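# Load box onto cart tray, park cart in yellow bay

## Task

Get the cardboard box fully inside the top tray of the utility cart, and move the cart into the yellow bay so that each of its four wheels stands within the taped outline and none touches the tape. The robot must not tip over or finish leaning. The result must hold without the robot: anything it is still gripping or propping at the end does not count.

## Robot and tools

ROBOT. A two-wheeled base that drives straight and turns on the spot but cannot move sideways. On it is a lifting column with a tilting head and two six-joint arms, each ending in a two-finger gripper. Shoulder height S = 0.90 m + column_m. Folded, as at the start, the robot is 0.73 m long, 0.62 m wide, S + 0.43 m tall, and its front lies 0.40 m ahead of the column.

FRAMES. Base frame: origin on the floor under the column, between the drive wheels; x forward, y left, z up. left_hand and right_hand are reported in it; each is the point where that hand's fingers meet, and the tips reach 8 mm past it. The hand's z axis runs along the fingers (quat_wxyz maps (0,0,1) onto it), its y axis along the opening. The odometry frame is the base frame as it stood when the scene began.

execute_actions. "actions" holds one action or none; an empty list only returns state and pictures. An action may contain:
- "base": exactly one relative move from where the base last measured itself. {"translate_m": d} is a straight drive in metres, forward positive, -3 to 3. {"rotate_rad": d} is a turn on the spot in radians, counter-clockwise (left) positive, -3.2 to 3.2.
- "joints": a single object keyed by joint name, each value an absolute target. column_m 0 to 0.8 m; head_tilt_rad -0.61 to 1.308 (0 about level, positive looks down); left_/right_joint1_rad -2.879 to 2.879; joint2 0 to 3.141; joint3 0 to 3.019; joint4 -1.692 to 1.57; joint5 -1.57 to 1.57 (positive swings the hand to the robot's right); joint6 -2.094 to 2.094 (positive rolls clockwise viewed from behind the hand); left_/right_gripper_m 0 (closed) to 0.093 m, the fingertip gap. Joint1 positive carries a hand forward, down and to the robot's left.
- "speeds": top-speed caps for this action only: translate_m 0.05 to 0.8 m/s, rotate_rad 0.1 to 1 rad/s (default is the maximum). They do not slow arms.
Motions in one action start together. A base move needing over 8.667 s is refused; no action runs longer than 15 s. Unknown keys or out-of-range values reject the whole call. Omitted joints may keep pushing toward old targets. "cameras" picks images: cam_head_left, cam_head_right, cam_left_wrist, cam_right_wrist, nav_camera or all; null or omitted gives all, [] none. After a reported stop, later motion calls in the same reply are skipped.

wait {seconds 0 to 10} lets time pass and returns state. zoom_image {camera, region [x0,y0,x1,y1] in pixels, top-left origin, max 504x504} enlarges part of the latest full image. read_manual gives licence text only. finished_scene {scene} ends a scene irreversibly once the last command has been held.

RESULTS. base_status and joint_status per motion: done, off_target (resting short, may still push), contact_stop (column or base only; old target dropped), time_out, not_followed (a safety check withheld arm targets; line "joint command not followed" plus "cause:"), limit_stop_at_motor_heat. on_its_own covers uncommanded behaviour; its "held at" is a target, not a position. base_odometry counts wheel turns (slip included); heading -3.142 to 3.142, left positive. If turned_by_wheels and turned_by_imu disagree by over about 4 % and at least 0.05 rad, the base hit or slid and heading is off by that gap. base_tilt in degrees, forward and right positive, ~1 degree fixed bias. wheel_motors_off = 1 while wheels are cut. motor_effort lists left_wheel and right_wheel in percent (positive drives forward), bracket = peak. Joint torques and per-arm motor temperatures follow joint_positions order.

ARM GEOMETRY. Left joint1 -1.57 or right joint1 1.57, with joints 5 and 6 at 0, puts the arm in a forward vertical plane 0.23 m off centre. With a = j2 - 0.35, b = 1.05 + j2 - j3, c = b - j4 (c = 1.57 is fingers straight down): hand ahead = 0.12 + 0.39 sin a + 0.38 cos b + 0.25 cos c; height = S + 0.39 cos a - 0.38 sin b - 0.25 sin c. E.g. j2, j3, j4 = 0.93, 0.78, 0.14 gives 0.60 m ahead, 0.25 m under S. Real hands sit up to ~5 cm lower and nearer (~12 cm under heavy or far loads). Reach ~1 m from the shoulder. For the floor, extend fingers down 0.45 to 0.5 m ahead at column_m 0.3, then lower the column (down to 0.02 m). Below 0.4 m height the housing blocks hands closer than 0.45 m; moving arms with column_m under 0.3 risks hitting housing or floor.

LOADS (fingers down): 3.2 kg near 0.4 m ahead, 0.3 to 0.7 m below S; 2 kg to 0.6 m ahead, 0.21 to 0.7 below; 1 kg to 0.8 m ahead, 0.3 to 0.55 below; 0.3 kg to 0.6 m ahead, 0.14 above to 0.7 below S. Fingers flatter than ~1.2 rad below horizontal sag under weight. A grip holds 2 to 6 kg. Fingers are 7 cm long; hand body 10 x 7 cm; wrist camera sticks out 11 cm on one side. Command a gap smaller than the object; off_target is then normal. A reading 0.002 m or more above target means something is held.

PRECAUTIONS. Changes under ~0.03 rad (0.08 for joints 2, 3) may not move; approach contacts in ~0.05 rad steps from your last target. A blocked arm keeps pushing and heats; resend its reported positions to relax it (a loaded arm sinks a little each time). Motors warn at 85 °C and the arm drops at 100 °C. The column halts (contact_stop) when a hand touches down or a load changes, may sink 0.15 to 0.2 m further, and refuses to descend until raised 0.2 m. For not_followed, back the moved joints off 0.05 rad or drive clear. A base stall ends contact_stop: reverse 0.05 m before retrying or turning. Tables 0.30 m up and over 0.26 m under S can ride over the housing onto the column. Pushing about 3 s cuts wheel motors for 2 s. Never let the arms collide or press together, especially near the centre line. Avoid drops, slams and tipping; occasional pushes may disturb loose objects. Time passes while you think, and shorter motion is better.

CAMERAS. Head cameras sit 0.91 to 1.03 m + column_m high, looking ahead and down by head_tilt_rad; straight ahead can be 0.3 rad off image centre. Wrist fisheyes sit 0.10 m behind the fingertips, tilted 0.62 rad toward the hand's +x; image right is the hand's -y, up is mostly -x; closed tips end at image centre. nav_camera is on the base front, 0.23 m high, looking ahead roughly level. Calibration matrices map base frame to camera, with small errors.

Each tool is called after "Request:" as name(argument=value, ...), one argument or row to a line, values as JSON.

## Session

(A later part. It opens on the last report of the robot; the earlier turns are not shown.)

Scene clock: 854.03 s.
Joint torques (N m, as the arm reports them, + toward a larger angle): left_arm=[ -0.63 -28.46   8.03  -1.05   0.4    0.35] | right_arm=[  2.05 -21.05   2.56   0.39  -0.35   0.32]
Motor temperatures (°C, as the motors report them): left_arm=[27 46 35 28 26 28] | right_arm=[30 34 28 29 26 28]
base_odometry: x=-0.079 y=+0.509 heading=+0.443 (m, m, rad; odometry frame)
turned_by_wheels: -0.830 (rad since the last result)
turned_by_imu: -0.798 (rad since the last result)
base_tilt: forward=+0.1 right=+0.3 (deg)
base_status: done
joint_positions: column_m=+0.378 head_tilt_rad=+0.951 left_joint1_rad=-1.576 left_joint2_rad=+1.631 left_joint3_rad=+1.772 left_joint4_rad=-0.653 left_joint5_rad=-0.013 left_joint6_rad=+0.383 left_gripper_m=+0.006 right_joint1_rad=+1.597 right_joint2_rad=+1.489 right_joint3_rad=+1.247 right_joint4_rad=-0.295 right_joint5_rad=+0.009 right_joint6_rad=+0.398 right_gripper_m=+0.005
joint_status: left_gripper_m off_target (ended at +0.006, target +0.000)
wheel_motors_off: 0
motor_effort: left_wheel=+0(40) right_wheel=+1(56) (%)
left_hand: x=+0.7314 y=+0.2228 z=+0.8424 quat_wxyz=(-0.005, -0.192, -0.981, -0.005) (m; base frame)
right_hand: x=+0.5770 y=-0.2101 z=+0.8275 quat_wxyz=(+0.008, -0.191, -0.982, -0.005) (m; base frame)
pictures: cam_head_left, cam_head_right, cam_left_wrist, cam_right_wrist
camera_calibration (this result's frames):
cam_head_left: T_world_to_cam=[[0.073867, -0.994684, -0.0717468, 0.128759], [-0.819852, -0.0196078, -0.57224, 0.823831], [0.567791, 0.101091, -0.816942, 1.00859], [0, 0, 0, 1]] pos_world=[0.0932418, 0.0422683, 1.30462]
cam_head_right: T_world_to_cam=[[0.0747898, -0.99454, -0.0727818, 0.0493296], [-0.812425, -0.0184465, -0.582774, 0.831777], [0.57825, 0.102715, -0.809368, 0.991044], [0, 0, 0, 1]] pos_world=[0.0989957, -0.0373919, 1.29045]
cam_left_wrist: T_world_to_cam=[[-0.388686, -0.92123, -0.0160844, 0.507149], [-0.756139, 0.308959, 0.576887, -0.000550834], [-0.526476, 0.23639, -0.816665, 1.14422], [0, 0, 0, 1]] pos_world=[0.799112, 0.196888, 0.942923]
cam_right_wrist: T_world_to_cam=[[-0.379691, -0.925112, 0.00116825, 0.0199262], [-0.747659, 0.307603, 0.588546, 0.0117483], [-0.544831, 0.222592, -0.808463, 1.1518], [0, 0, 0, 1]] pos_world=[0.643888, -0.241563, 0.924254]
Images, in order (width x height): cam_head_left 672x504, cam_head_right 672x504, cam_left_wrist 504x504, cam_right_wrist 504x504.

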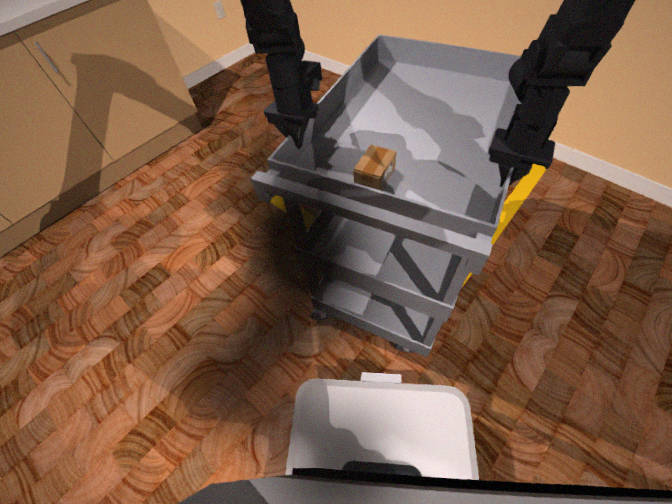

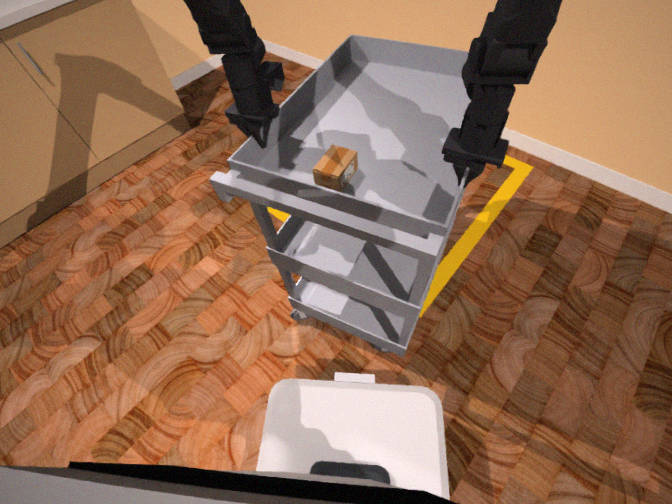

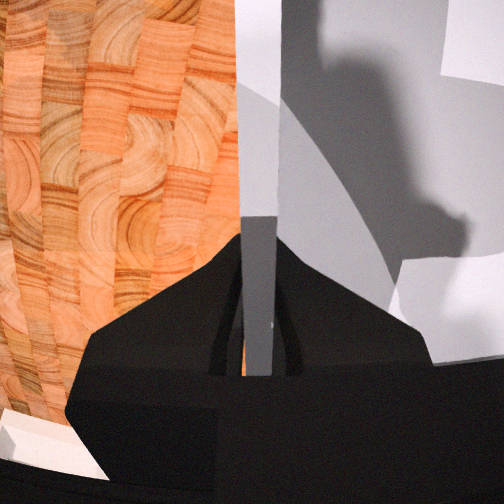

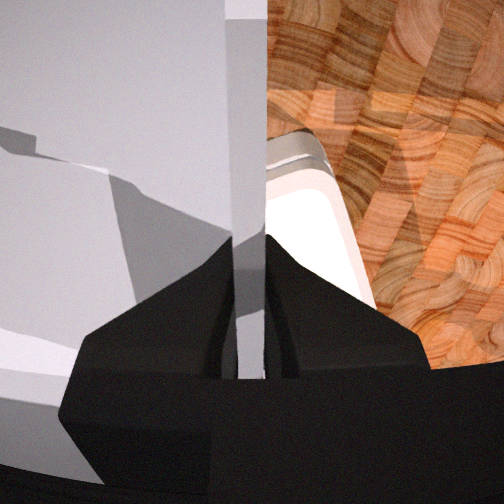

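Request:
zoom_image(
  camera="cam_head_right",
  region=[400, 130, 580, 330],
)

Request:
zoom_image(
  camera="cam_head_right",
  region=[230, 180, 470, 380],
)

Region (400, 130, 580, 330) of cam_head_right's 672x504 image, scaled by 2.520, with more detail than that image has; it fills the left 454 columns of this view, and the rest is white.

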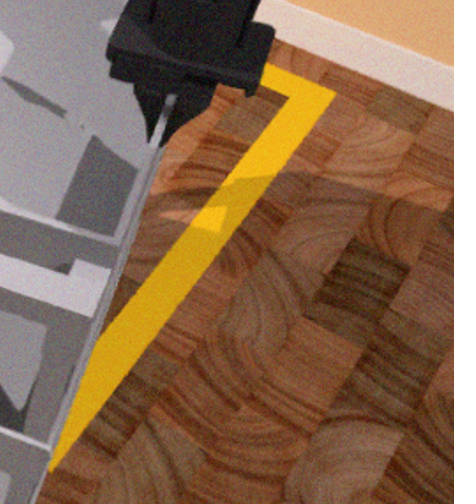

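Region (230, 180, 470, 380) of cam_head_right's 672x504 image, scaled by 2.100, with more detail than that image has.

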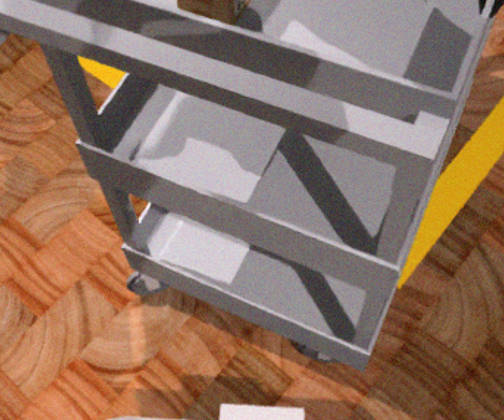

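Request:
execute_actions(
  actions=[
    {"base": {"translate_m": 0.70}, "speeds": {"translate_m": 0.38}},
  ],
)

Scene clock: 900.93 s.
Joint torques (N m, as the arm reports them, + toward a larger angle): left_arm=[ -0.74 -28.28   7.97  -0.81   0.51  -0.04] | right_arm=[  1.37 -19.72   4.93   0.95  -0.19  -0.12]
Motor temperatures (°C, as the motors report them): left_arm=[27 47 35 28 27 28] | right_arm=[30 34 28 29 26 29]
base_odometry: x=+0.554 y=+0.809 heading=+0.441 (m, m, rad; odometry frame)
turned_by_wheels: -0.001 (rad since the last result)
turned_by_imu: +0.000 (rad since the last result)
base_tilt: forward=+0.2 right=+0.3 (deg)
base_status: done
joint_positions: column_m=+0.378 head_tilt_rad=+0.951 left_joint1_rad=-1.577 left_joint2_rad=+1.630 left_joint3_rad=+1.772 left_joint4_rad=-0.657 left_joint5_rad=-0.016 left_joint6_rad=+0.420 left_gripper_m=+0.006 right_joint1_rad=+1.605 right_joint2_rad=+1.482 right_joint3_rad=+1.219 right_joint4_rad=-0.311 right_joint5_rad=+0.004 right_joint6_rad=+0.435 right_gripper_m=+0.005
joint_status: not commanded
wheel_motors_off: 0
motor_effort: left_wheel=+0(40) right_wheel=+1(61) (%)
left_hand: x=+0.7307 y=+0.2228 z=+0.8428 quat_wxyz=(-0.003, -0.210, -0.978, -0.006) (m; base frame)
right_hand: x=+0.5586 y=-0.2043 z=+0.8279 quat_wxyz=(+0.027, -0.207, -0.978, -0.007) (m; base frame)
pictures: cam_head_left, cam_head_right, cam_left_wrist, cam_right_wrist, nav_camera
camera_calibration (this result's frames):
cam_head_left: T_world_to_cam=[[0.0738558, -0.994684, -0.0717583, 0.128775], [-0.819941, -0.0196078, -0.572112, 0.823661], [0.567664, 0.101091, -0.81703, 1.00871], [0, 0, 0, 1]] pos_world=[0.0932326, 0.0422683, 1.30462]
cam_head_right: T_world_to_cam=[[0.0747785, -0.99454, -0.0727935, 0.0493461], [-0.812515, -0.0184465, -0.582648, 0.831609], [0.578124, 0.102715, -0.809458, 0.991173], [0, 0, 0, 1]] pos_world=[0.0989842, -0.0373919, 1.29044]
cam_left_wrist: T_world_to_cam=[[-0.423235, -0.905863, -0.0168879, 0.529306], [-0.741999, 0.335858, 0.580205, -0.0204053], [-0.519914, 0.258094, -0.814296, 1.13254], [0, 0, 0, 1]] pos_world=[0.797703, 0.194031, 0.942999]
cam_right_wrist: T_world_to_cam=[[-0.409099, -0.912468, 0.00635406, 0.0330076], [-0.714189, 0.32452, 0.620178, -0.0455092], [-0.567955, 0.249176, -0.784435, 1.13933], [0, 0, 0, 1]] pos_world=[0.628089, -0.239007, 0.921745]
Images, in order (width x height): cam_head_left 672x504, cam_head_right 672x504, cam_left_wrist 504x504, cam_right_wrist 504x504, nav_camera 672x504.

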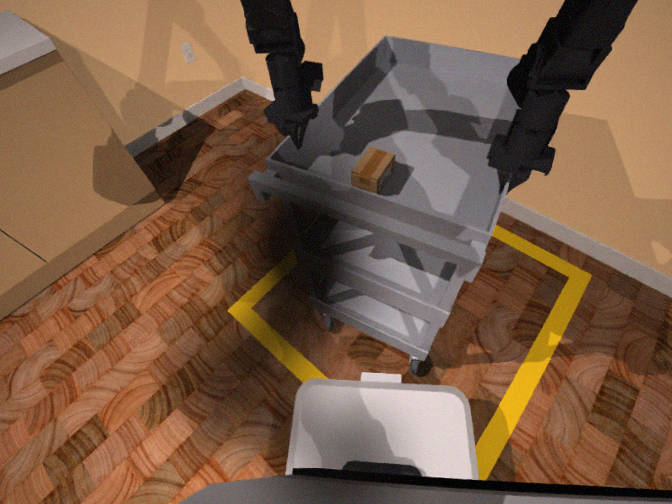

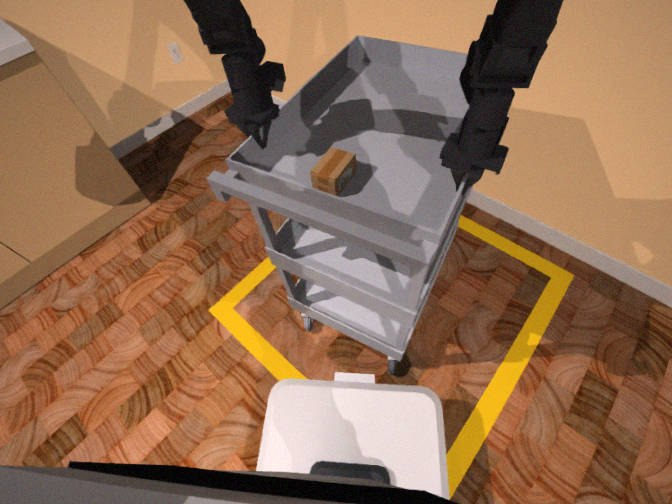

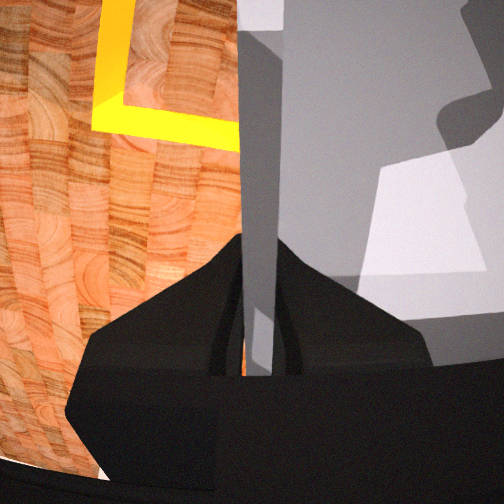

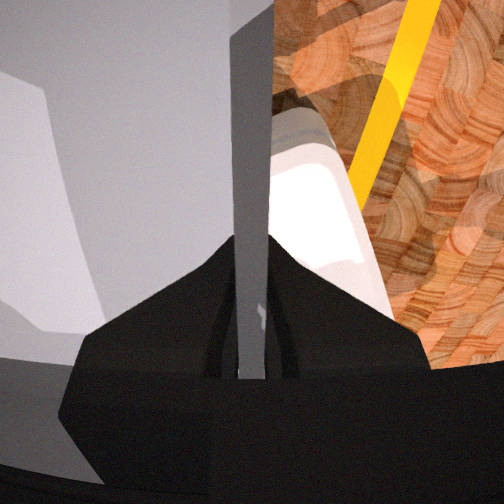

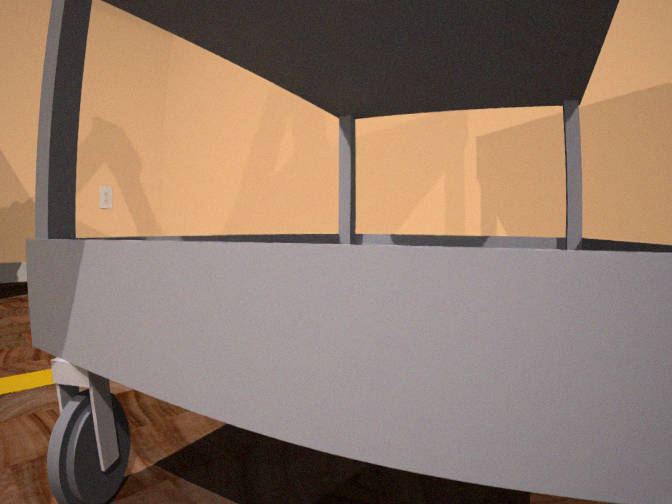

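Request:
zoom_image(
  camera="cam_head_right",
  region=[190, 230, 430, 400],
)

Request:
zoom_image(
  camera="cam_head_right",
  region=[400, 190, 600, 340],
)

Region (190, 230, 430, 400) of cam_head_right's 672x504 image, scaled by 2.100, with more detail than that image has; it fills the top 357 rows of this view, and the rest is white.

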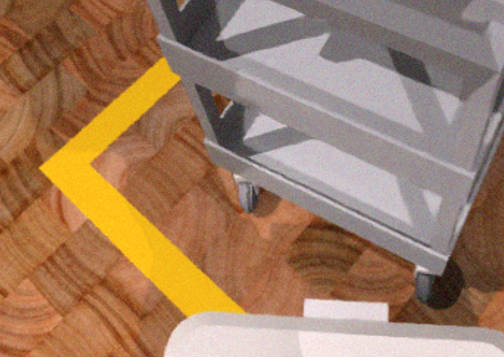

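Region (400, 190, 600, 340) of cam_head_right's 672x504 image, scaled by 2.520, with more detail than that image has; it fills the top 378 rows of this view, and the rest is white.

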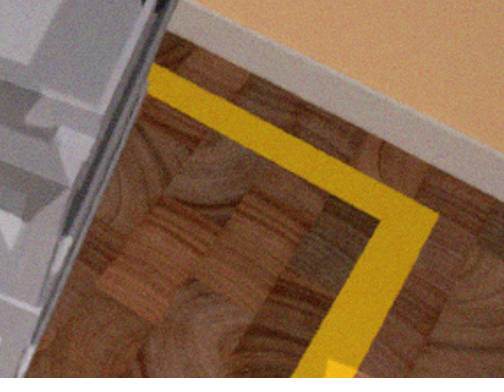

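Request:
execute_actions(
  actions=[
    {"joints": {"left_gripper_m": 0.07, "right_gripper_m": 0.07, "column_m": 0.45}},
  ],
)

Scene clock: 949.17 s.
Joint torques (N m, as the arm reports them, + toward a larger angle): left_arm=[ -0.85 -28.55   8.13  -0.55   0.12  -0.04] | right_arm=[  1.43 -21.06   4.45   0.54  -0.09  -0.08]
Motor temperatures (°C, as the motors report them): left_arm=[27 47 35 28 27 28] | right_arm=[30 34 29 29 26 29]
base_odometry: x=+0.554 y=+0.809 heading=+0.441 (m, m, rad; odometry frame)
turned_by_wheels: +0.000 (rad since the last result)
turned_by_imu: +0.001 (rad since the last result)
base_tilt: forward=+0.0 right=+0.3 (deg)
base_status: not commanded
joint_positions: column_m=+0.450 head_tilt_rad=+0.951 left_joint1_rad=-1.576 left_joint2_rad=+1.630 left_joint3_rad=+1.772 left_joint4_rad=-0.663 left_joint5_rad=-0.007 left_joint6_rad=+0.420 left_gripper_m=+0.070 right_joint1_rad=+1.605 right_joint2_rad=+1.483 right_joint3_rad=+1.224 right_joint4_rad=-0.300 right_joint5_rad=+0.002 right_joint6_rad=+0.432 right_gripper_m=+0.070
joint_status: all done
wheel_motors_off: 0
motor_effort: left_wheel=-1(1) right_wheel=+2(3) (%)
left_hand: x=+0.7291 y=+0.2220 z=+0.9146 quat_wxyz=(-0.001, -0.210, -0.978, -0.001) (m; base frame)
right_hand: x=+0.5643 y=-0.2040 z=+0.9000 quat_wxyz=(+0.020, -0.206, -0.978, -0.010) (m; base frame)
pictures: cam_head_left, cam_head_right, cam_left_wrist, cam_right_wrist, nav_camera
camera_calibration (this result's frames):
cam_head_left: T_world_to_cam=[[0.0738558, -0.994684, -0.0717583, 0.133929], [-0.819941, -0.0196078, -0.572112, 0.864751], [0.567664, 0.101091, -0.81703, 1.06739], [0, 0, 0, 1]] pos_world=[0.0932326, 0.0422683, 1.37644]
cam_head_right: T_world_to_cam=[[0.0747785, -0.99454, -0.0727935, 0.0545742], [-0.812515, -0.0184465, -0.582648, 0.873456], [0.578124, 0.102715, -0.809458, 1.04931], [0, 0, 0, 1]] pos_world=[0.0989842, -0.0373919, 1.36226]
cam_left_wrist: T_world_to_cam=[[-0.422866, -0.906167, -0.00675351, 0.519681], [-0.73838, 0.340228, 0.582271, -0.0684926], [-0.525337, 0.251209, -0.812967, 1.19464], [0, 0, 0, 1]] pos_world=[0.796771, 0.194116, 1.01459]
cam_right_wrist: T_world_to_cam=[[-0.407185, -0.913344, -0.00178513, 0.041284], [-0.724515, 0.321811, 0.60952, -0.0713339], [-0.556127, 0.249481, -0.792768, 1.19988], [0, 0, 0, 1]] pos_world=[0.632413, -0.238685, 0.994779]
Images, in order (width x height): cam_head_left 672x504, cam_head_right 672x504, cam_left_wrist 504x504, cam_right_wrist 504x504, nav_camera 672x504.

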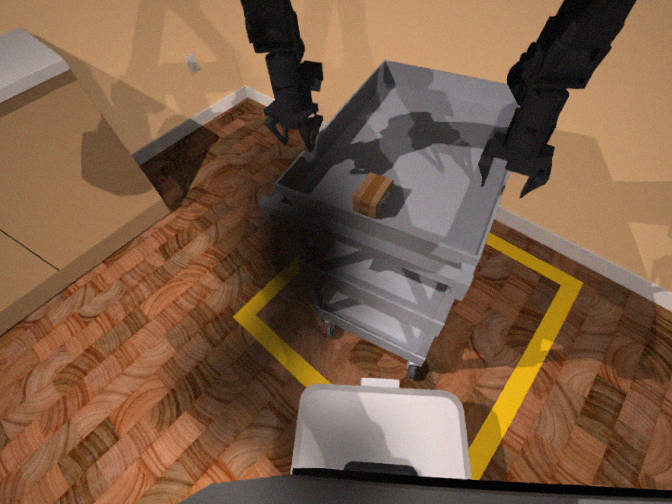

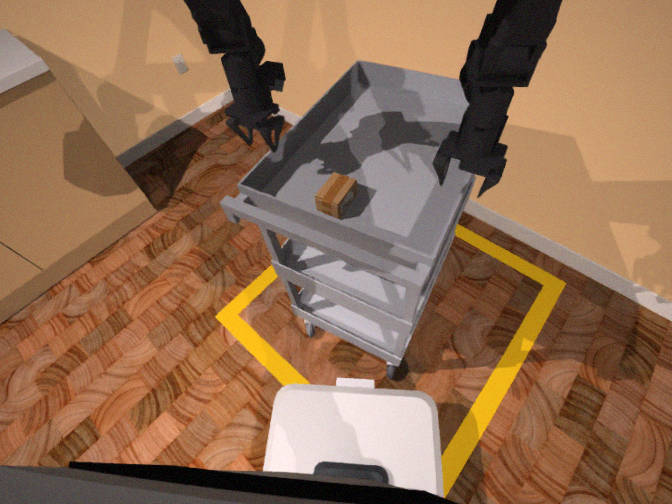

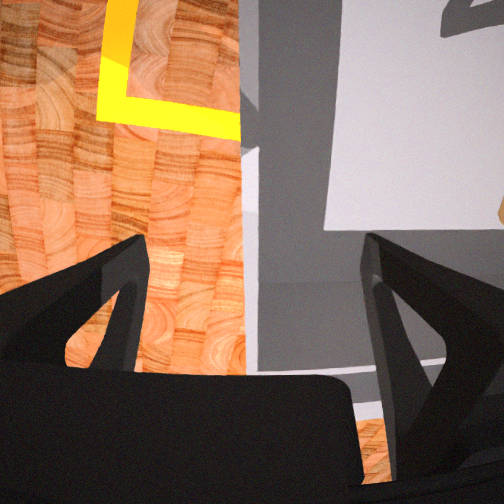

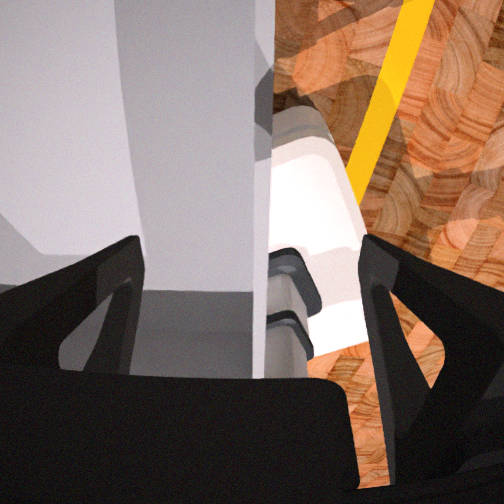

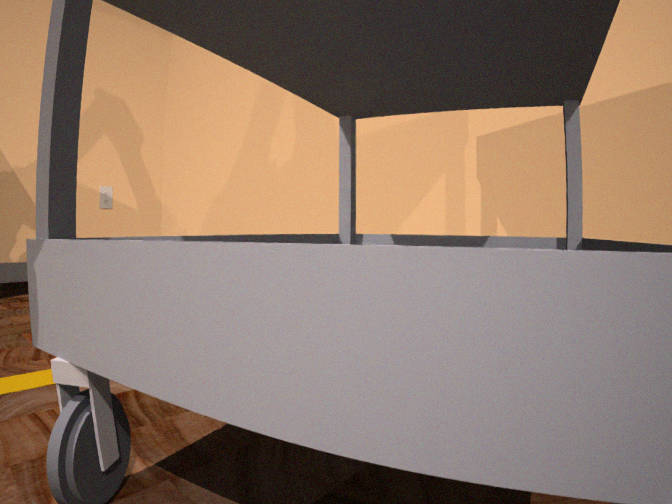

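Request:
finished_scene(
  scene=2,
)

The scene is finished: the task was done.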